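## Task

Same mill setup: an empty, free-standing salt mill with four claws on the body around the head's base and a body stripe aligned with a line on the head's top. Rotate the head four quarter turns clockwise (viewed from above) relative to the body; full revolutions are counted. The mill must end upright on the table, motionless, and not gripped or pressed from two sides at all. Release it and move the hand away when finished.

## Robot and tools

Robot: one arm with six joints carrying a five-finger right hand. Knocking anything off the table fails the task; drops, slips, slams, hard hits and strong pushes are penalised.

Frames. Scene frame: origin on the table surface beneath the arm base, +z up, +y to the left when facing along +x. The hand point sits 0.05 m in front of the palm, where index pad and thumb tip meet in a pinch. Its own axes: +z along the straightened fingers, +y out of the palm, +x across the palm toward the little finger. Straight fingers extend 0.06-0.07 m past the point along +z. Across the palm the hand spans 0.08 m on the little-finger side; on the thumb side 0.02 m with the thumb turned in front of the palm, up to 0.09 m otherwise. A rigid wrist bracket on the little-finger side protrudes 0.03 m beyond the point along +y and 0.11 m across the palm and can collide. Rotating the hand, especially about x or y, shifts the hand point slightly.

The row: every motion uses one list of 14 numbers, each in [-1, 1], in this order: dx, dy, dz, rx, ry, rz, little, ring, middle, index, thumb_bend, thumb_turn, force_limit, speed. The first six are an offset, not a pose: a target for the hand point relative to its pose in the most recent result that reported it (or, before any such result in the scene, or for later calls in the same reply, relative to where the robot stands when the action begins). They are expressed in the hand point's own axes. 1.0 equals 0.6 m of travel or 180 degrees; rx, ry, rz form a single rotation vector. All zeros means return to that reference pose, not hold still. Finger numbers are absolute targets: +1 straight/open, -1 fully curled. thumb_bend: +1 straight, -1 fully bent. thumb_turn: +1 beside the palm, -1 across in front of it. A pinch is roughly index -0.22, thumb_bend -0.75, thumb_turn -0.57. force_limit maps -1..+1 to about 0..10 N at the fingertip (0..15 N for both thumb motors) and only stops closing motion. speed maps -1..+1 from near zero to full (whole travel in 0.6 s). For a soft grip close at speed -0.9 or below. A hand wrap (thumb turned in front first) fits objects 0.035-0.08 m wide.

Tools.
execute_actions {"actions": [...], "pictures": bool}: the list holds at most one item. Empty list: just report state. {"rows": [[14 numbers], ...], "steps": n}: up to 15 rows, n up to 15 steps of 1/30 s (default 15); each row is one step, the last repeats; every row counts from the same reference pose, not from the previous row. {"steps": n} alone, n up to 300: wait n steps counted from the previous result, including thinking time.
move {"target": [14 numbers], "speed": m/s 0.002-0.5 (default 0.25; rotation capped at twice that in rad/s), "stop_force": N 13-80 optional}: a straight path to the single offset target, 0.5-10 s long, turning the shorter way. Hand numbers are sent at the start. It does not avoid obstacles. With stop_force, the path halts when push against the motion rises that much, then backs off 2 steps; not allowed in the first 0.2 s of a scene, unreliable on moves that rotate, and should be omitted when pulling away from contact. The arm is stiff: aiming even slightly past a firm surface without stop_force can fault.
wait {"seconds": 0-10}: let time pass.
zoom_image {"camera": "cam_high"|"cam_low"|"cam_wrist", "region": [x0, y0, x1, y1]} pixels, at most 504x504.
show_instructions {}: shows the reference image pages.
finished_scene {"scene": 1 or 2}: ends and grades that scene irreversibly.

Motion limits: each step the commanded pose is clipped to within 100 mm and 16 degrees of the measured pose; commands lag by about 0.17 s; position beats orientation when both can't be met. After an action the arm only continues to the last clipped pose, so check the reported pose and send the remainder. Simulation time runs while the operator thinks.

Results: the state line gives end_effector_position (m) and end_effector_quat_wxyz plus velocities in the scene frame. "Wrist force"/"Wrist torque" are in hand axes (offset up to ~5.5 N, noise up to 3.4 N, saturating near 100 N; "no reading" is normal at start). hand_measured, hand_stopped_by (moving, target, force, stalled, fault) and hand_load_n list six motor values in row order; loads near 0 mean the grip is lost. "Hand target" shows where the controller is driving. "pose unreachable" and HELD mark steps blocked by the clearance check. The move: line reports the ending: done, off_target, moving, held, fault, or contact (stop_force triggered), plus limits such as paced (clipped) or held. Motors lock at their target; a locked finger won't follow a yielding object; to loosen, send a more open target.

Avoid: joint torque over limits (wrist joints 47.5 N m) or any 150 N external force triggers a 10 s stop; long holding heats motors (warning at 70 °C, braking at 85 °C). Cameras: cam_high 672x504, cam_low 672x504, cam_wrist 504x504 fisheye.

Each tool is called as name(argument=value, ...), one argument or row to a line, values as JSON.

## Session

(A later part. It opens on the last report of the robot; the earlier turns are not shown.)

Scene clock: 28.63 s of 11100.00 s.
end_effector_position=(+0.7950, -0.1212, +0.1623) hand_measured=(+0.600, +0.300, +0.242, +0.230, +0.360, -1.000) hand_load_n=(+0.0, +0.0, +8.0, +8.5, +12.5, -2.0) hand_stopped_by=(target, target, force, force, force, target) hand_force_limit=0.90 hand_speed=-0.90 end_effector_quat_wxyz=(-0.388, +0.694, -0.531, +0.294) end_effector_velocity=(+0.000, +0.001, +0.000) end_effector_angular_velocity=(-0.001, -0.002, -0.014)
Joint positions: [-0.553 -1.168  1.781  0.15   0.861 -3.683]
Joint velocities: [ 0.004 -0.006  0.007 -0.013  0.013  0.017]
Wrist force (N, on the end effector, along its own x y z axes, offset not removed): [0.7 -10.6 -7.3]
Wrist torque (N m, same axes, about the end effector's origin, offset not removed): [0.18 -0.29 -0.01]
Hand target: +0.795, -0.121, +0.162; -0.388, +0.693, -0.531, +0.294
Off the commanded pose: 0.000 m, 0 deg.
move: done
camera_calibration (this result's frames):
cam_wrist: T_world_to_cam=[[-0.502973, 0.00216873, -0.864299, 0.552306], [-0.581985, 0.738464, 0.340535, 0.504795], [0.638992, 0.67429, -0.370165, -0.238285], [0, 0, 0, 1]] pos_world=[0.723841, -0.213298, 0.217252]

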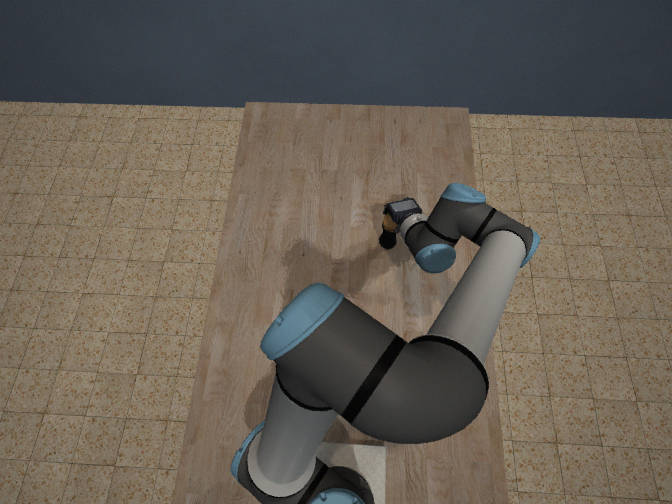

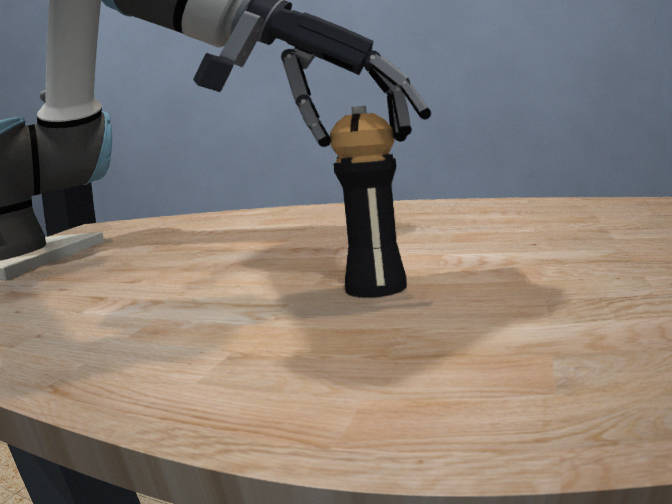

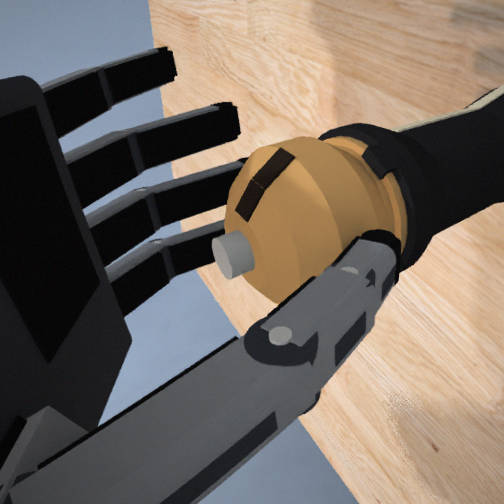

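move(
  target=[0.0022,-0.003,0.0064,0,0.1413,0.0883,0.6,0.3,0.0,0.0,0.1,-1,0.9,-0.9],
  speed=0.12,
)

zoom_image(
  camera="cam_low",
  region=[230, 30, 510, 310],
)

Scene clock: 32.90 s of 11100.00 s.
end_effector_position=(+0.7995, -0.1214, +0.1616) hand_measured=(+0.600, +0.300, +0.242, +0.230, +0.360, -1.000) hand_load_n=(+0.0, +0.0, +8.0, +8.5, +13.0, -2.0) hand_stopped_by=(target, target, force, force, force, target) hand_force_limit=0.90 hand_speed=-0.90 end_effector_quat_wxyz=(+0.300, -0.534, +0.692, -0.383) end_effector_velocity=(-0.001, -0.001, -0.001) end_effector_angular_velocity=(+0.001, +0.004, -0.020)
Joint positions: [-0.421 -1.26   1.883 -0.053  1.386 -3.241]
Joint velocities: [0.005 0.001 0.001 0.    0.021 0.013]
Wrist force (N, on the end effector, along its own x y z axes, offset not removed): [-0.5 -11.4 -8.0]
Wrist torque (N m, same axes, about the end effector's origin, offset not removed): [0.07 -0.33 0.00]
Hand target: +0.800, -0.121, +0.162; +0.299, -0.533, +0.693, -0.383
Off the commanded pose: 0.000 m, 0 deg.
move: done
camera_calibration (this result's frames):
cam_wrist: T_world_to_cam=[[-0.436702, 0.254402, -0.862885, 0.531318], [-0.136583, 0.929312, 0.34311, 0.174419], [0.889177, 0.267692, -0.371086, -0.490494], [0, 0, 0, 1]] pos_world=[0.691986, -0.165957, 0.216606]

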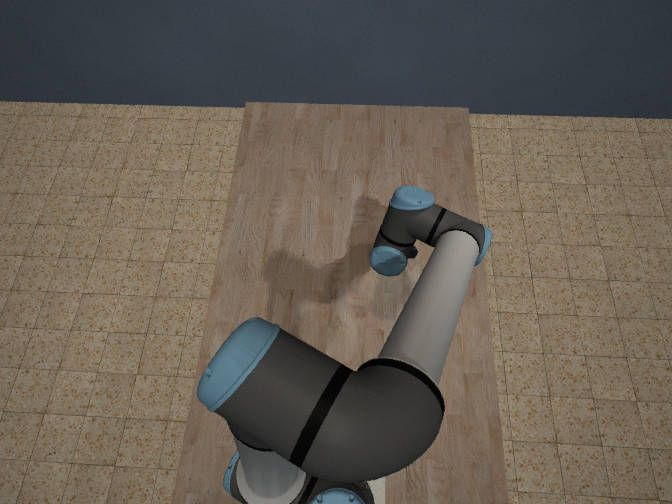

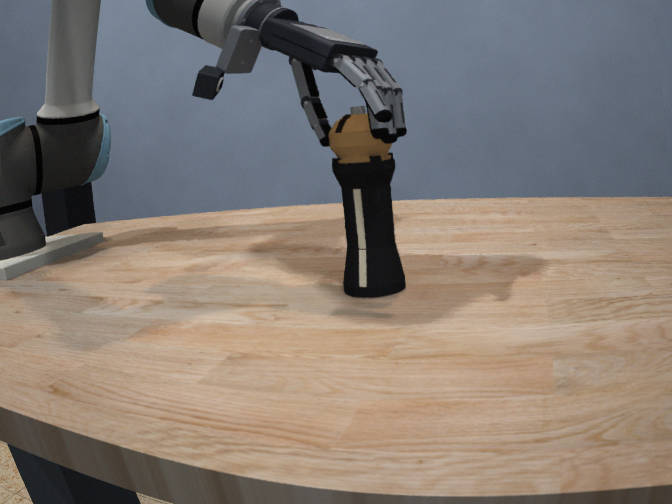

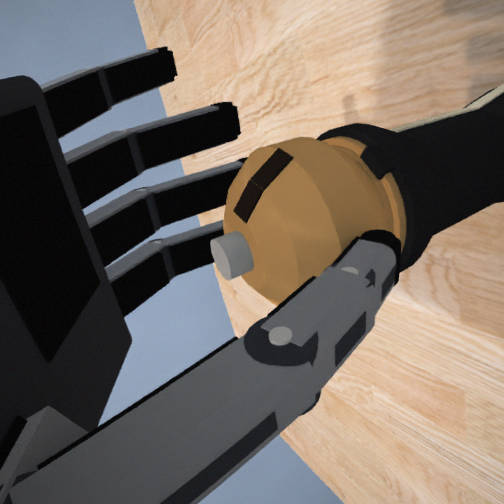

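Region (230, 30, 510, 310) of cam_low's 672x504 image, scaled by 1.800, with more detail than that image has.

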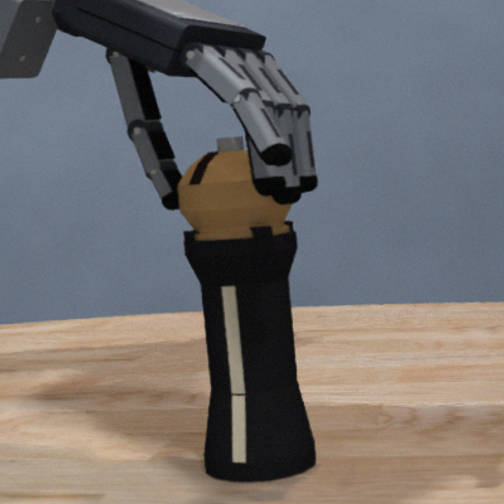

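move(
  target=[0,0,0,0,0,0,0.6,0.3,0.3,0.29,0.45,-1,0,0],
)

move(
  target=[0,-0.007,-0.0044,0,0,0,0.6,0.3,0.3,0.29,0.45,-1,0,0],
  speed=0.02,
)

move(
  target=[0,0,0,0,0,0,0.6,0.3,0.22,0.21,0.1,-1,-0.2,-0.9],
)

zoom_image(
  camera="cam_low",
  region=[230, 30, 510, 310],
)

Scene clock: 35.97 s of 11100.00 s.
end_effector_position=(+0.7995, -0.1213, +0.1616) hand_measured=(+0.600, +0.300, +0.300, +0.290, +0.450, -1.000) hand_load_n=(+0.0, +0.0, +0.0, +0.0, +0.0, +0.0) hand_stopped_by=(target, target, target, target, target, target) hand_force_limit=0.00 hand_speed=0.00 end_effector_quat_wxyz=(+0.300, -0.534, +0.692, -0.383) end_effector_velocity=(+0.000, +0.001, +0.000) end_effector_angular_velocity=(-0.001, +0.000, +0.003)
Joint positions: [-0.42  -1.26   1.883 -0.054  1.386 -3.241]
Joint velocities: [ 0.001 -0.    -0.001  0.001 -0.001 -0.002]
Wrist force (N, on the end effector, along its own x y z axes, offset not removed): [0.4 1.3 -3.9]
Wrist torque (N m, same axes, about the end effector's origin, offset not removed): [0.56 -0.21 0.22]
Hand target: +0.799, -0.121, +0.162; +0.300, -0.534, +0.692, -0.383
Off the commanded pose: 0.000 m, 0 deg.
move: done
camera_calibration (this result's frames):
cam_wrist: T_world_to_cam=[[-0.436643, 0.254416, -0.862911, 0.53128], [-0.136503, 0.929337, 0.343073, 0.174337], [0.889219, 0.26759, -0.37106, -0.490553], [0, 0, 0, 1]] pos_world=[0.691986, -0.165917, 0.216612]

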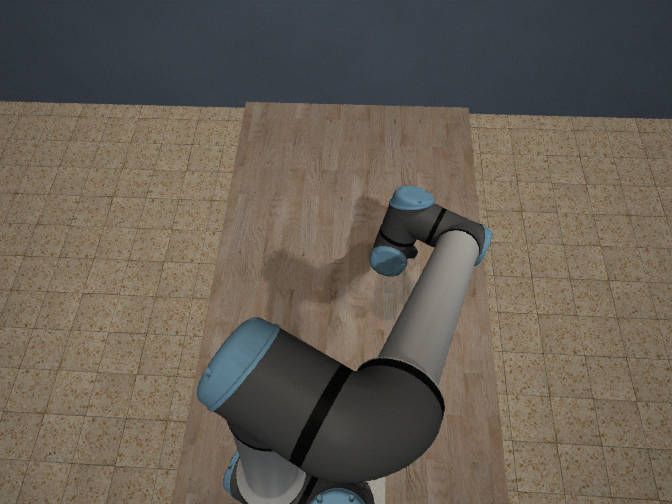

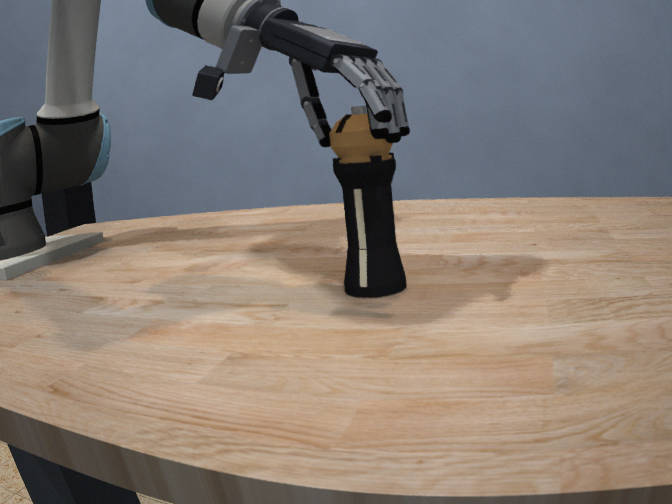

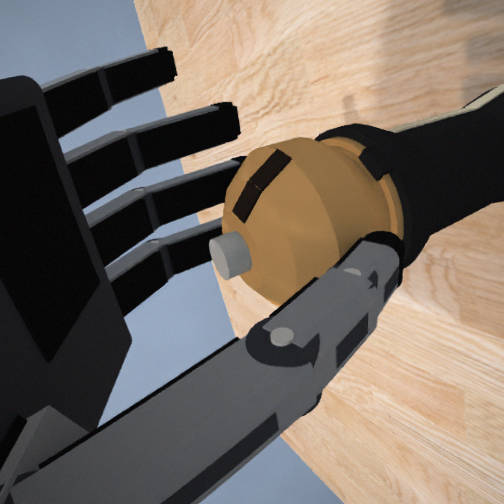

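Scene clock: 36.67 s of 11100.00 s.
end_effector_position=(+0.7995, -0.1213, +0.1662) hand_measured=(+0.600, +0.300, +0.300, +0.290, +0.450, -1.000) hand_load_n=(+0.0, +0.0, +0.0, +0.0, +0.0, +0.0) hand_stopped_by=(target, target, target, target, target, target) hand_force_limit=0.00 hand_speed=0.00 end_effector_quat_wxyz=(+0.300, -0.534, +0.692, -0.383) end_effector_velocity=(+0.001, +0.001, +0.002) end_effector_angular_velocity=(-0.001, +0.001, +0.003)
Joint positions: [-0.421 -1.264  1.88  -0.045  1.386 -3.241]
Joint velocities: [ 0.002 -0.001 -0.003  0.005 -0.001 -0.002]
Wrist force (N, on the end effector, along its own x y z axes, offset not removed): [-2.1 -1.0 -4.7]
Wrist torque (N m, same axes, about the end effector's origin, offset not removed): [0.19 0.18 0.05]
Hand target: +0.799, -0.121, +0.167; +0.300, -0.534, +0.692, -0.383
Off the commanded pose: 0.000 m, 0 deg.
move: done
camera_calibration (this result's frames):
cam_wrist: T_world_to_cam=[[-0.436636, 0.254417, -0.862914, 0.535235], [-0.136499, 0.929339, 0.34307, 0.172759], [0.889223, 0.267584, -0.371055, -0.488815], [0, 0, 0, 1]] pos_world=[0.69195, -0.165926, 0.221216]

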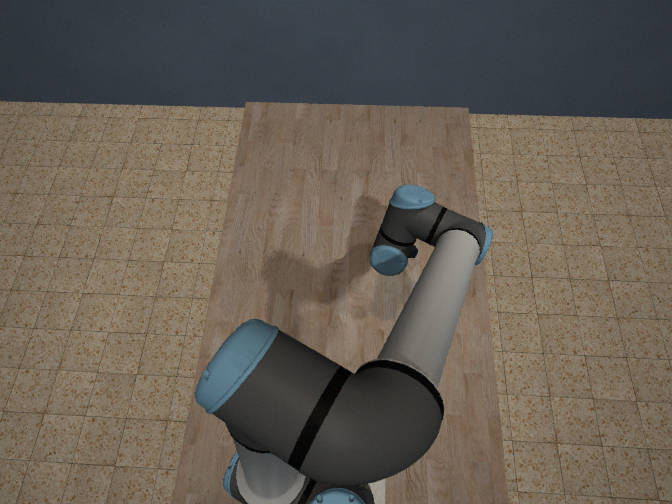

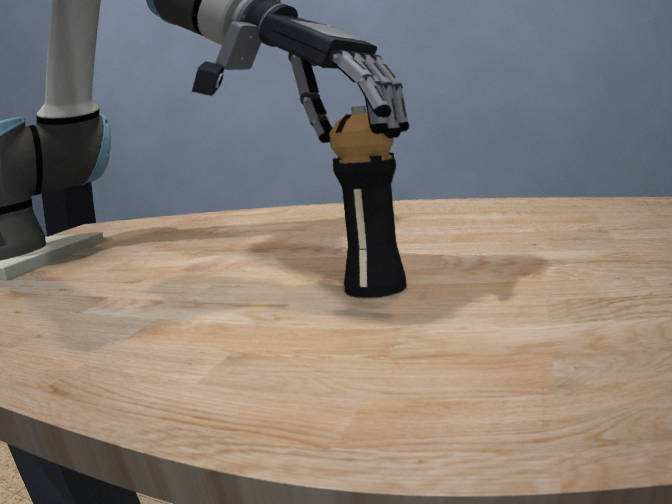

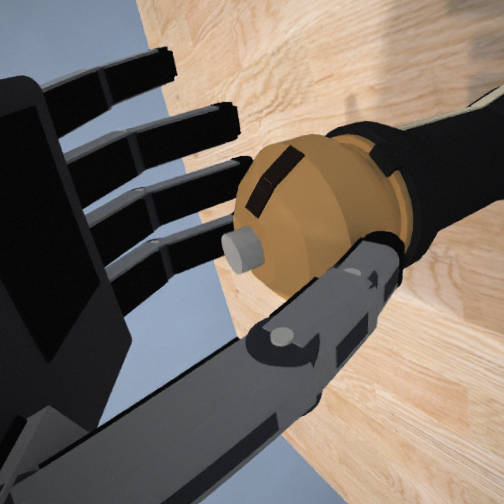

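Scene clock: 37.30 s of 11100.00 s.
end_effector_position=(+0.7995, -0.1214, +0.1663) hand_measured=(+0.600, +0.300, +0.242, +0.226, +0.414, -1.000) hand_load_n=(+0.0, +0.0, +4.5, +5.0, +5.5, +0.0) hand_stopped_by=(target, target, force, force, force, target) hand_force_limit=-0.20 hand_speed=-0.90 end_effector_quat_wxyz=(+0.300, -0.533, +0.692, -0.383) end_effector_velocity=(-0.000, -0.001, +0.000) end_effector_angular_velocity=(-0.001, +0.000, -0.001)
Joint positions: [-0.421 -1.264  1.88  -0.045  1.386 -3.241]
Joint velocities: [-0.001  0.    -0.     0.     0.    -0.001]
Wrist force (N, on the end effector, along its own x y z axes, offset not removed): [-1.6 -5.1 -2.8]
Wrist torque (N m, same axes, about the end effector's origin, offset not removed): [0.33 -0.04 0.03]
Hand target: +0.799, -0.121, +0.166; +0.300, -0.534, +0.692, -0.383
Off the commanded pose: 0.000 m, 0 deg.
move: done
camera_calibration (this result's frames):
cam_wrist: T_world_to_cam=[[-0.436501, 0.254348, -0.863003, 0.53527], [-0.13656, 0.929364, 0.342977, 0.172811], [0.88928, 0.267562, -0.370935, -0.488873], [0, 0, 0, 1]] pos_world=[0.69199, -0.165945, 0.22133]

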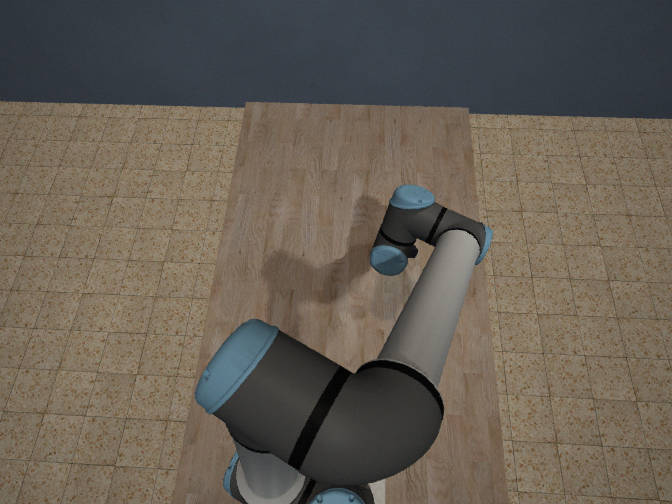

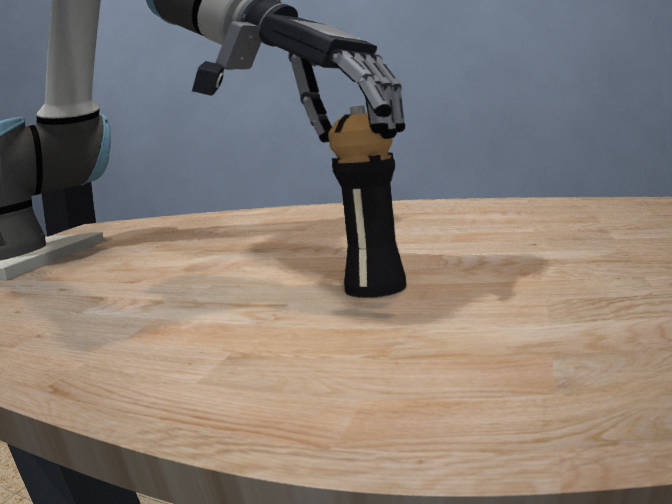

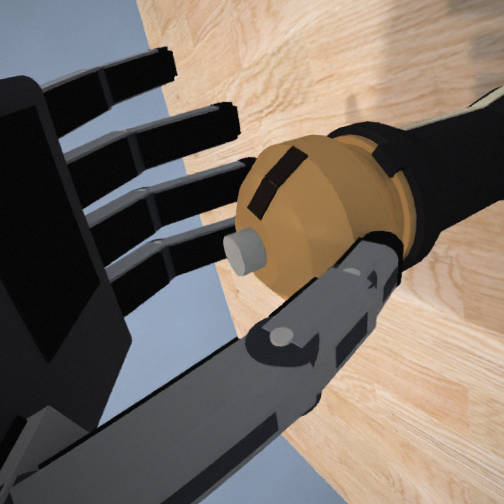

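Region (230, 30, 510, 310) of cam_low's 672x504 image, scaled by 1.800, with more detail than that image has.

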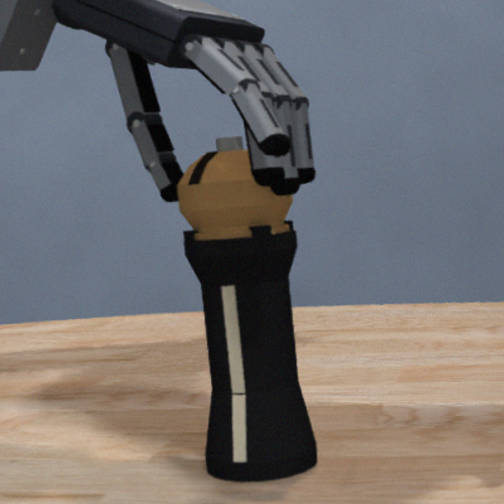

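execute_actions(
  actions=[],
)

Scene clock: 41.10 s of 11100.00 s.
end_effector_position=(+0.7995, -0.1213, +0.1662) hand_measured=(+0.600, +0.300, +0.242, +0.226, +0.414, -1.000) hand_load_n=(+0.0, +0.0, +4.5, +5.0, +5.5, +0.0) hand_stopped_by=(target, target, force, force, force, target) hand_force_limit=-0.20 hand_speed=-0.90 end_effector_quat_wxyz=(+0.300, -0.534, +0.692, -0.383) end_effector_velocity=(-0.000, +0.000, +0.001) end_effector_angular_velocity=(-0.000, +0.001, -0.000)
Joint positions: [-0.421 -1.264  1.88  -0.045  1.386 -3.241]
Joint velocities: [ 0.001 -0.001 -0.     0.002  0.001 -0.   ]
Wrist force (N, on the end effector, along its own x y z axes, offset not removed): [-1.4 -9.1 -6.3]
Wrist torque (N m, same axes, about the end effector's origin, offset not removed): [0.29 -0.03 -0.01]
Hand target: +0.799, -0.121, +0.166; +0.300, -0.534, +0.692, -0.383
Off the commanded pose: 0.000 m, 0 deg.
Steps of this call (steps 1 to 90: nothing new was sent; then 0.80 s passed at rest). Readings (end_effector_position | what the end effector reports):
1: (+0.7995, -0.1214, +0.1663) | hand_measured=(+0.600, +0.300, +0.242, +0.226, +0.414, -1.000) hand_load_n=(+0.0, +0.0, +4.5, +5.0, +5.5, +0.0) hand_stopped_by=(target, target, force, force, force, target) hand_force_limit=-0.20 hand_speed=-0.90
2: (+0.7995, -0.1214, +0.1663) | hand_measured=(+0.600, +0.300, +0.242, +0.226, +0.414, -1.000) hand_load_n=(+0.0, +0.0, +4.5, +5.0, +5.5, +0.0) hand_stopped_by=(target, target, force, force, force, target) hand_force_limit=-0.20 hand_speed=-0.90
4: (+0.7995, -0.1214, +0.1663) | hand_measured=(+0.600, +0.300, +0.242, +0.226, +0.414, -1.000) hand_load_n=(+0.0, +0.0, +4.5, +5.0, +5.5, +0.0) hand_stopped_by=(target, target, force, force, force, target) hand_force_limit=-0.20 hand_speed=-0.90
8: (+0.7995, -0.1214, +0.1662) | hand_measured=(+0.600, +0.300, +0.242, +0.226, +0.414, -1.000) hand_load_n=(+0.0, +0.0, +4.5, +5.0, +5.5, +0.0) hand_stopped_by=(target, target, force, force, force, target) hand_force_limit=-0.20 hand_speed=-0.90
90: the state above
camera_calibration (this result's frames):
cam_wrist: T_world_to_cam=[[-0.43663, 0.254413, -0.862918, 0.535233], [-0.136508, 0.929339, 0.343067, 0.172767], [0.889224, 0.267589, -0.371048, -0.488818], [0, 0, 0, 1]] pos_world=[0.691952, -0.165927, 0.221217]

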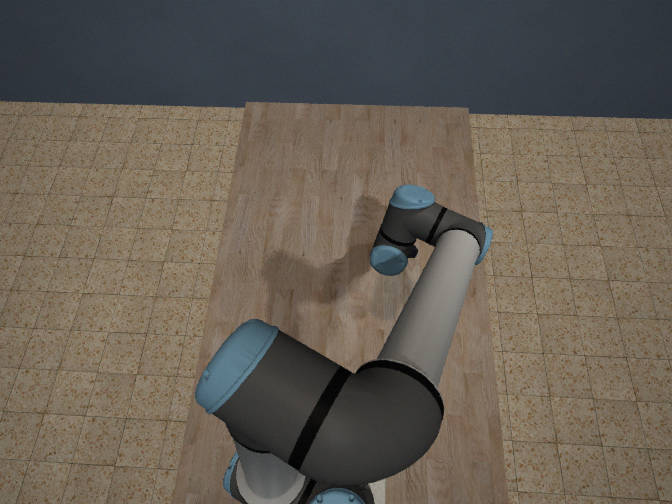

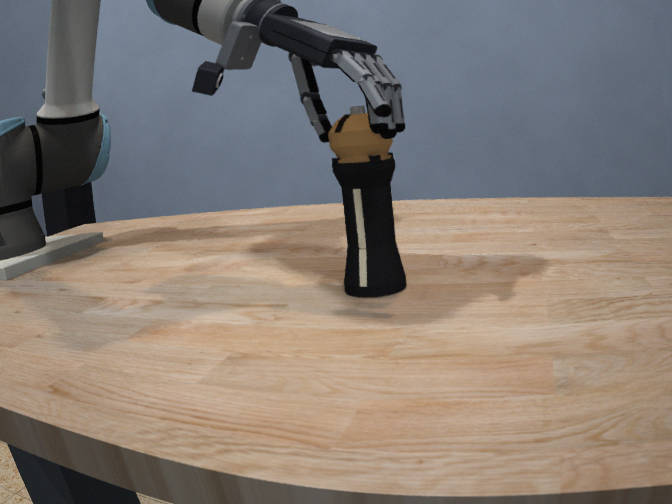

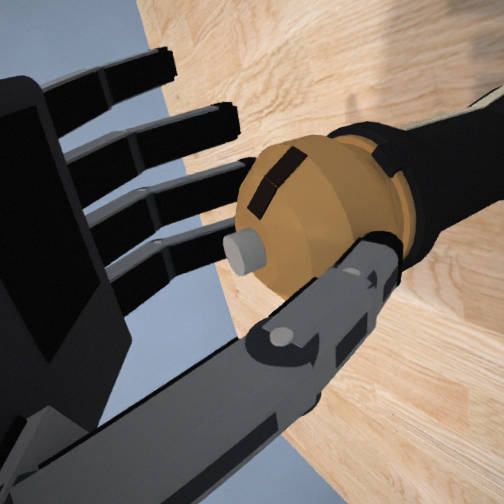

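move(
  target=[0,-0.0003,0.0027,0,0,0,0.6,0.3,0.22,0.21,0.1,-1,-0.2,-0.9],
  speed=0.01,
)

zoom_image(
  camera="cam_low",
  region=[230, 30, 510, 310],
)

Scene clock: 42.97 s of 11100.00 s.
end_effector_position=(+0.8008, -0.1217, +0.1655) hand_measured=(+0.600, +0.300, +0.242, +0.226, +0.414, -1.000) hand_load_n=(+0.0, +0.0, +3.5, +4.5, +6.0, +0.0) hand_stopped_by=(target, target, force, force, force, target) hand_force_limit=-0.20 hand_speed=-0.90 end_effector_quat_wxyz=(+0.300, -0.534, +0.692, -0.383) end_effector_velocity=(+0.001, -0.000, -0.001) end_effector_angular_velocity=(-0.002, +0.000, +0.002)
Joint positions: [-0.42  -1.262  1.877 -0.046  1.386 -3.241]
Joint velocities: [ 0.     0.002 -0.002 -0.001 -0.    -0.002]
Wrist force (N, on the end effector, along its own x y z axes, offset not removed): [-0.7 -5.8 -5.2]
Wrist torque (N m, same axes, about the end effector's origin, offset not removed): [0.14 -0.26 0.10]
Hand target: +0.801, -0.122, +0.165; +0.300, -0.534, +0.692, -0.383
Off the commanded pose: 0.000 m, 0 deg.
move: done
camera_calibration (this result's frames):
cam_wrist: T_world_to_cam=[[-0.436652, 0.254437, -0.8629, 0.535342], [-0.13649, 0.929332, 0.343093, 0.173477], [0.889216, 0.267589, -0.371067, -0.490121], [0, 0, 0, 1]] pos_world=[0.69326, -0.166278, 0.22056]

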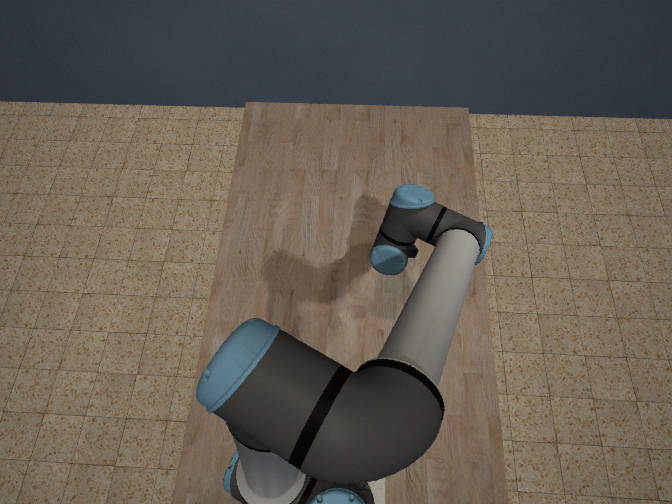

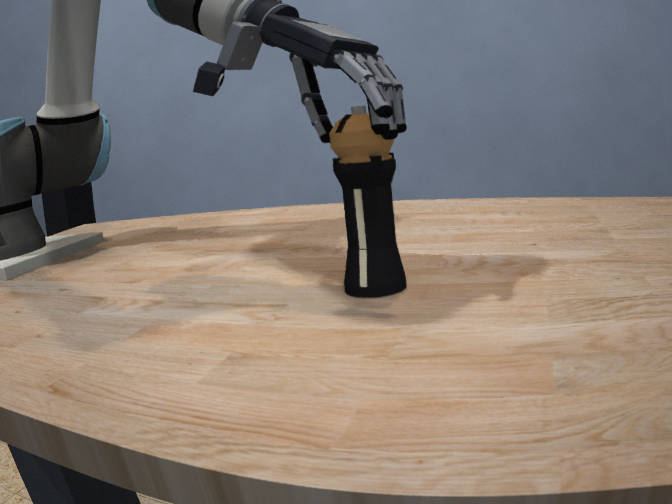

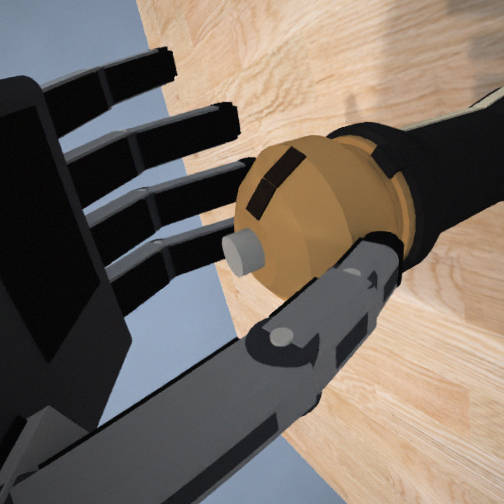

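Region (230, 30, 510, 310) of cam_low's 672x504 image, scaled by 1.800, with more detail than that image has.

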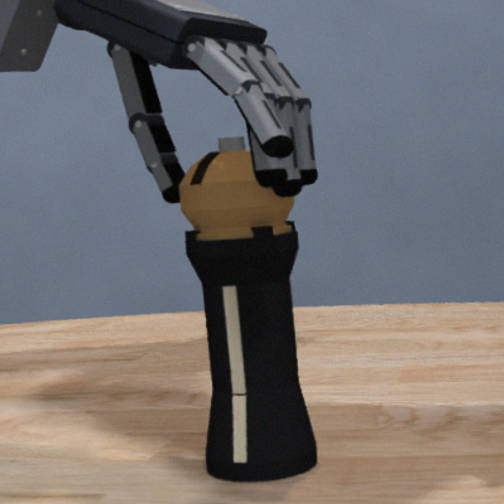

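move(
  target=[0,0.0007,0.0005,0,0,0,0.6,0.3,0.1,0.1,0.0,-1,0.3,-0.9],
  speed=0.01,
)

move(
  target=[0.0025,-0.0037,0.0075,0,0.1413,0.0883,0.6,0.3,0.1,0.1,0.0,-1,0.3,-0.9],
  speed=0.12,
)

zoom_image(
  camera="cam_low",
  region=[230, 30, 510, 310],
)

Scene clock: 44.63 s of 11100.00 s.
end_effector_position=(+0.8008, -0.1217, +0.1650) hand_measured=(+0.600, +0.300, +0.228, +0.216, +0.412, -1.000) hand_load_n=(+0.0, +0.0, +8.0, +6.5, +9.0, +0.0) hand_stopped_by=(target, target, force, force, force, target) hand_force_limit=0.30 hand_speed=-0.90 end_effector_quat_wxyz=(+0.300, -0.534, +0.692, -0.383) end_effector_velocity=(-0.001, -0.000, -0.002) end_effector_angular_velocity=(+0.000, +0.002, -0.001)
Joint positions: [-0.42  -1.261  1.878 -0.047  1.386 -3.241]
Joint velocities: [-0.001  0.001  0.002 -0.001  0.    -0.001]
Wrist force (N, on the end effector, along its own x y z axes, offset not removed): [-1.9 -10.7 -6.1]
Wrist torque (N m, same axes, about the end effector's origin, offset not removed): [0.33 0.03 -0.11]
Hand target: +0.801, -0.122, +0.165; +0.300, -0.534, +0.692, -0.383
Off the commanded pose: 0.000 m, 0 deg.
move: done
camera_calibration (this result's frames):
cam_wrist: T_world_to_cam=[[-0.436629, 0.254414, -0.862918, 0.534946], [-0.136506, 0.929339, 0.343068, 0.173655], [0.889225, 0.267587, -0.371048, -0.490357], [0, 0, 0, 1]] pos_world=[0.693316, -0.166269, 0.220094]

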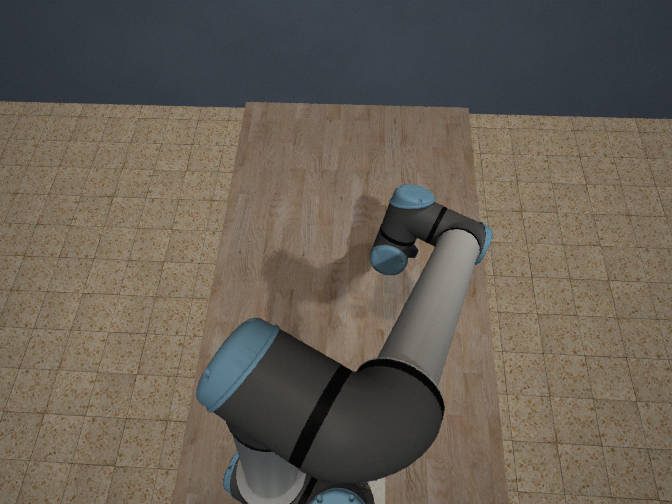

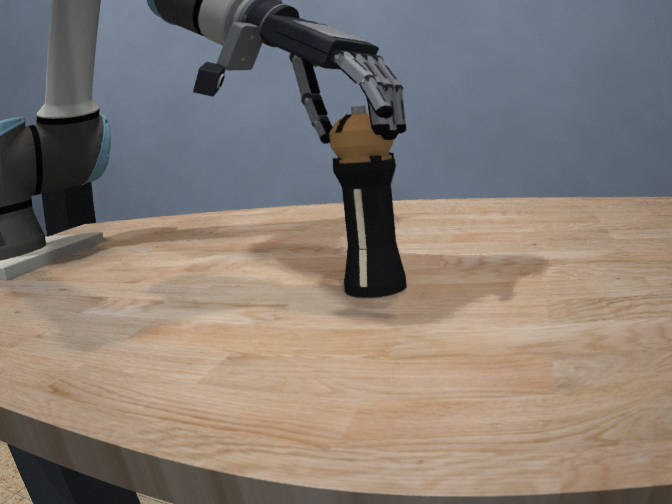

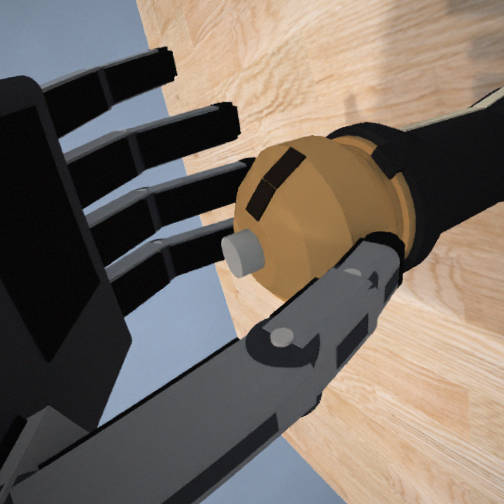

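Scene clock: 47.27 s of 11100.00 s.
end_effector_position=(+0.8054, -0.1245, +0.1645) hand_measured=(+0.600, +0.300, +0.228, +0.216, +0.414, -1.000) hand_load_n=(+0.0, +0.0, +7.0, +6.0, +10.0, -1.5) hand_stopped_by=(target, target, force, force, force, target) hand_force_limit=0.30 hand_speed=-0.90 end_effector_quat_wxyz=(+0.191, -0.337, +0.807, -0.446) end_effector_velocity=(+0.000, +0.000, +0.001) end_effector_angular_velocity=(+0.000, +0.001, -0.014)
Joint positions: [-0.253 -1.207  1.806  0.021  1.964 -2.859]
Joint velocities: [ 0.005  0.003 -0.006  0.008  0.015  0.011]
Wrist force (N, on the end effector, along its own x y z axes, offset not removed): [-0.2 -10.4 -8.0]
Wrist torque (N m, same axes, about the end effector's origin, offset not removed): [0.15 -0.28 0.00]
Hand target: +0.805, -0.125, +0.164; +0.190, -0.336, +0.807, -0.446
Off the commanded pose: 0.000 m, 0 deg.
move: done
camera_calibration (this result's frames):
cam_wrist: T_world_to_cam=[[-0.253065, 0.440247, -0.861476, 0.412205], [0.345291, 0.872916, 0.344662, -0.218214], [0.903732, -0.210238, -0.372918, -0.564721], [0, 0, 0, 1]] pos_world=[0.690019, -0.109715, 0.21972]

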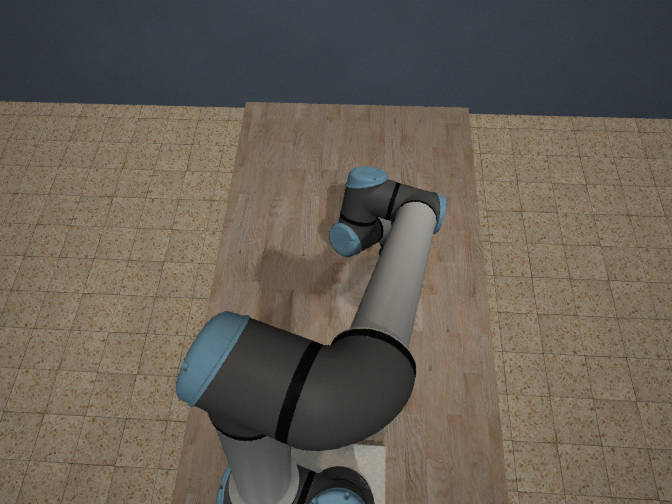

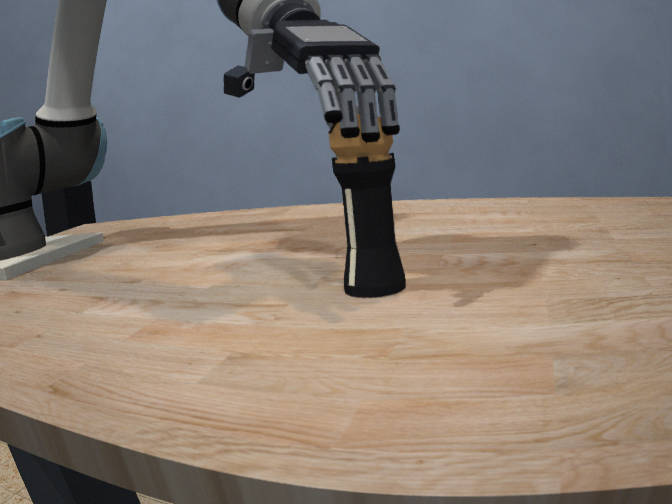

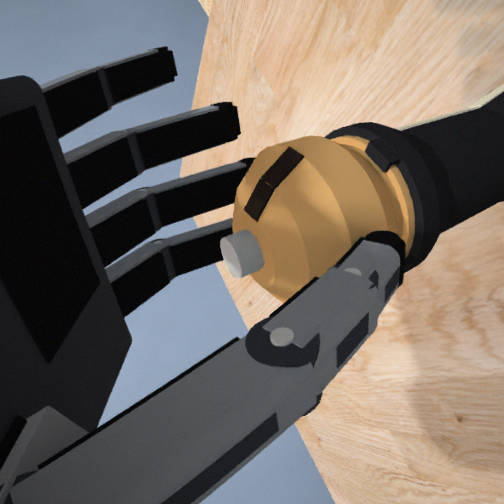

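Region (230, 30, 510, 310) of cam_low's 672x504 image, scaled by 1.800, with more detail than that image has.

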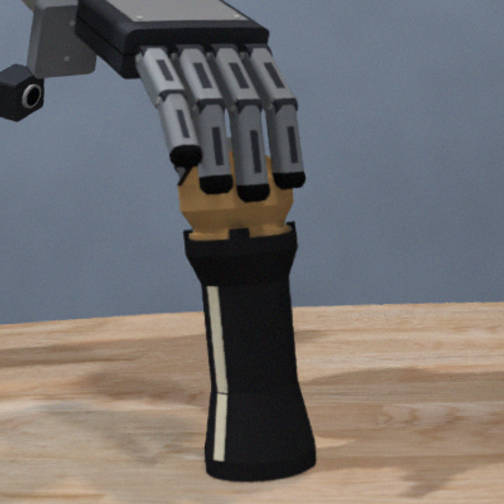

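move(
  target=[0,-0.0085,-0.0053,0,0,0,0.6,0.3,0.26,0.25,0.45,-1,0.3,-0.5],
  speed=0.02,
)

move(
  target=[0,0,0,0,0,0,0.6,0.3,0.0,0.0,-0.1,-1,-0.2,-0.9],
  speed=0.02,
)

move(
  target=[0,0.002,0.0013,0,0,0,0.6,0.3,0.0,0.0,-0.1,-1,-0.2,-0.9],
  speed=0.005,
)

zoom_image(
  camera="cam_low",
  region=[230, 30, 510, 310],
)

Scene clock: 49.63 s of 11100.00 s.
end_effector_position=(+0.8053, -0.1245, +0.1701) hand_measured=(+0.600, +0.300, +0.260, +0.250, +0.452, -1.000) hand_load_n=(+0.0, +0.0, +0.0, +0.0, +1.0, +0.0) hand_stopped_by=(target, target, target, target, target, target) hand_force_limit=0.30 hand_speed=-0.50 end_effector_quat_wxyz=(+0.191, -0.337, +0.807, -0.446) end_effector_velocity=(+0.000, -0.001, +0.005) end_effector_angular_velocity=(-0.000, -0.003, -0.002)
Joint positions: [-0.253 -1.213  1.802  0.03   1.964 -2.859]
Joint velocities: [-0.002 -0.004 -0.002  0.004 -0.001  0.001]
Wrist force (N, on the end effector, along its own x y z axes, offset not removed): [0.6 1.7 -3.7]
Wrist torque (N m, same axes, about the end effector's origin, offset not removed): [0.31 -0.40 0.32]
Hand target: +0.805, -0.125, +0.170; +0.191, -0.337, +0.807, -0.446
Off the commanded pose: 0.000 m, 0 deg.
move: done
camera_calibration (this result's frames):
cam_wrist: T_world_to_cam=[[-0.253039, 0.440264, -0.861475, 0.417067], [0.34536, 0.872891, 0.344657, -0.220221], [0.903713, -0.210307, -0.372925, -0.562577], [0, 0, 0, 1]] pos_world=[0.689998, -0.109705, 0.225394]

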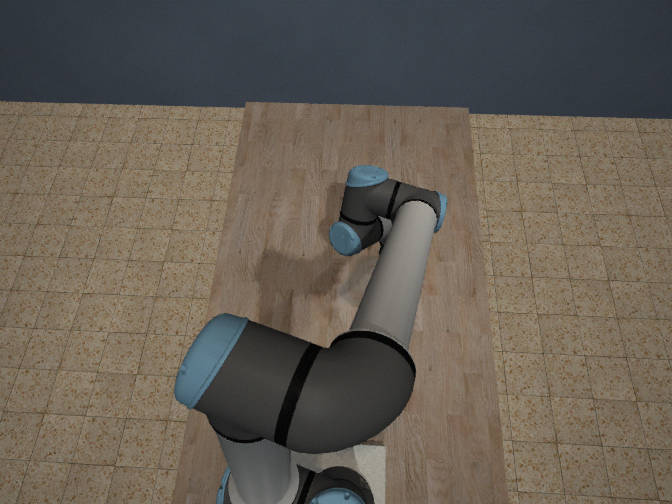

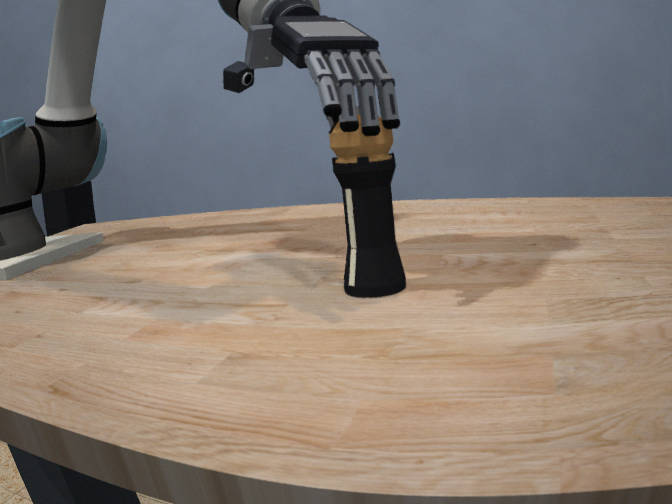

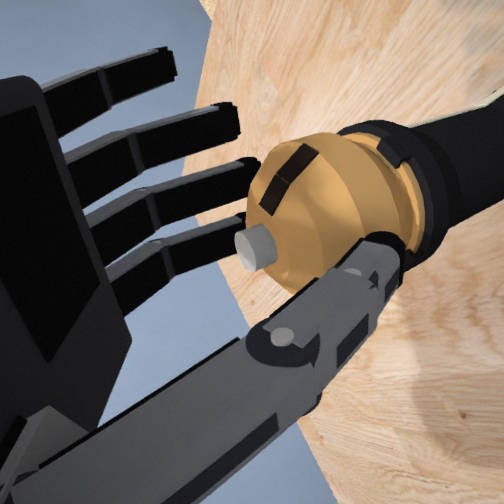

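Scene clock: 50.27 s of 11100.00 s.
end_effector_position=(+0.8054, -0.1245, +0.1702) hand_measured=(+0.600, +0.300, +0.230, +0.186, +0.426, -1.000) hand_load_n=(+0.0, +0.0, +4.0, +5.0, +7.0, +0.0) hand_stopped_by=(target, target, force, force, force, target) hand_force_limit=-0.20 hand_speed=-0.90 end_effector_quat_wxyz=(+0.191, -0.337, +0.807, -0.446) end_effector_velocity=(+0.000, -0.000, +0.001) end_effector_angular_velocity=(-0.001, -0.001, -0.000)
Joint positions: [-0.253 -1.213  1.802  0.03   1.964 -2.859]
Joint velocities: [-0.    -0.    -0.     0.     0.    -0.001]
Wrist force (N, on the end effector, along its own x y z axes, offset not removed): [-1.3 0.6 -2.3]
Wrist torque (N m, same axes, about the end effector's origin, offset not removed): [0.69 -0.16 0.15]
Hand target: +0.805, -0.125, +0.170; +0.191, -0.337, +0.807, -0.446
Off the commanded pose: 0.000 m, 0 deg.
move: done
camera_calibration (this result's frames):
cam_wrist: T_world_to_cam=[[-0.252959, 0.440231, -0.861515, 0.417108], [0.345301, 0.87291, 0.344666, -0.220205], [0.903758, -0.210296, -0.372823, -0.562627], [0, 0, 0, 1]] pos_world=[0.690027, -0.109723, 0.225482]

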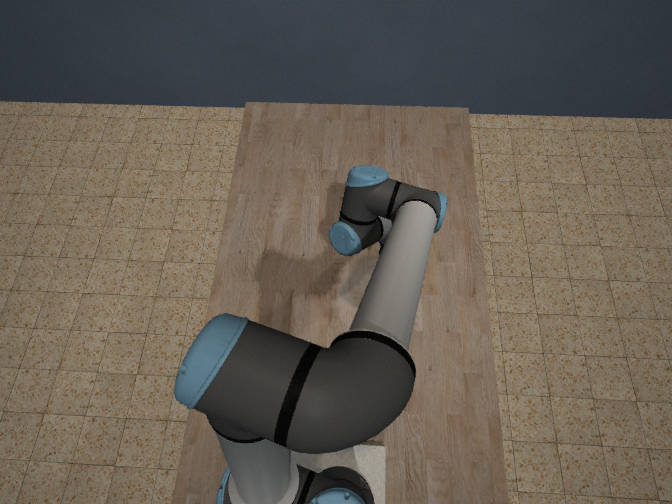

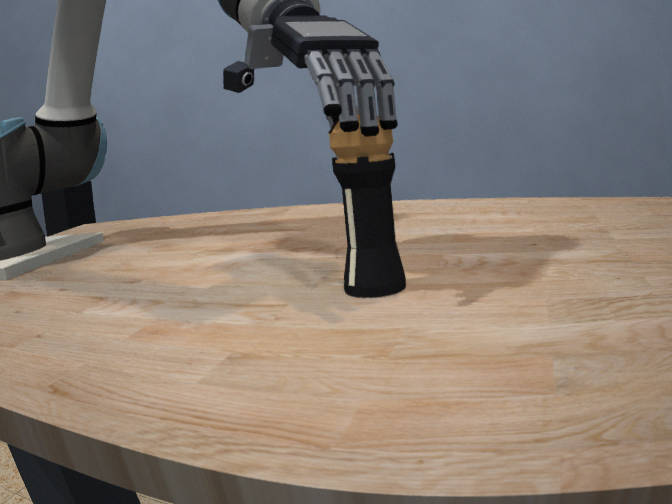

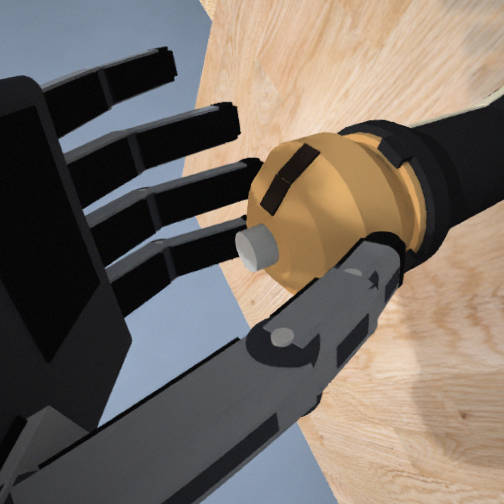

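Scene clock: 50.97 s of 11100.00 s.
end_effector_position=(+0.8054, -0.1245, +0.1690) hand_measured=(+0.600, +0.300, +0.230, +0.186, +0.426, -1.000) hand_load_n=(+0.0, +0.0, +3.5, +7.0, +8.0, +0.0) hand_stopped_by=(target, target, force, force, force, target) hand_force_limit=-0.20 hand_speed=-0.90 end_effector_quat_wxyz=(+0.191, -0.337, +0.807, -0.446) end_effector_velocity=(-0.001, +0.001, -0.001) end_effector_angular_velocity=(-0.000, +0.001, +0.000)
Joint positions: [-0.253 -1.211  1.803  0.028  1.964 -2.859]
Joint velocities: [ 0.001  0.     0.001 -0.001  0.001 -0.   ]
Wrist force (N, on the end effector, along its own x y z axes, offset not removed): [-1.1 -14.9 -13.4]
Wrist torque (N m, same axes, about the end effector's origin, offset not removed): [0.64 0.07 -0.05]
Hand target: +0.805, -0.125, +0.169; +0.191, -0.337, +0.807, -0.446
Off the commanded pose: 0.000 m, 0 deg.
move: done
camera_calibration (this result's frames):
cam_wrist: T_world_to_cam=[[-0.252876, 0.440206, -0.861552, 0.415979], [0.345267, 0.872921, 0.344674, -0.219734], [0.903794, -0.210306, -0.37273, -0.563201], [0, 0, 0, 1]] pos_world=[0.690076, -0.10975, 0.224203]

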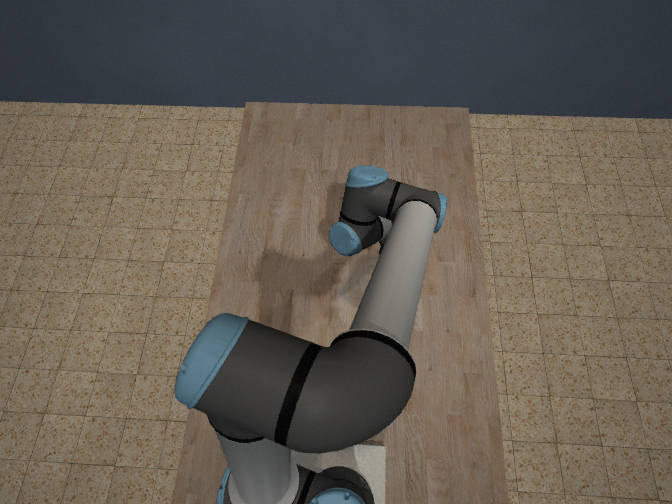

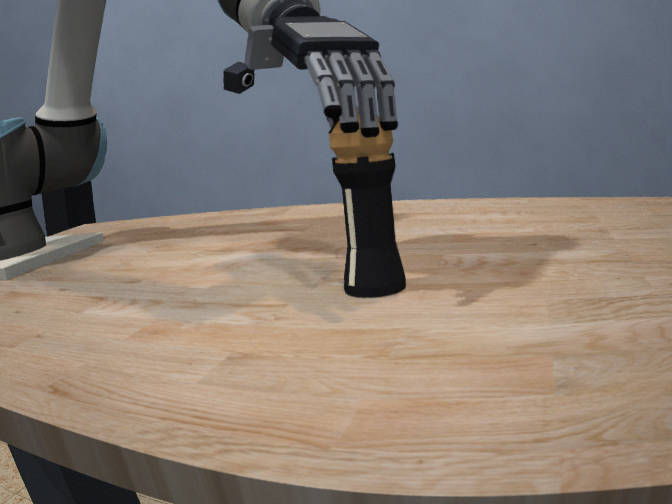

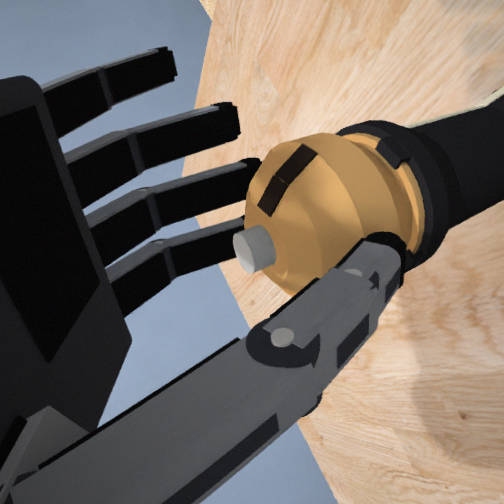

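Region (230, 30, 510, 310) of cam_low's 672x504 image, scaled by 1.800, with more detail than that image has.

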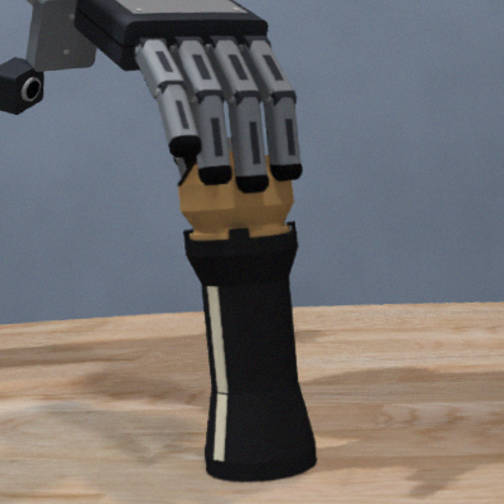

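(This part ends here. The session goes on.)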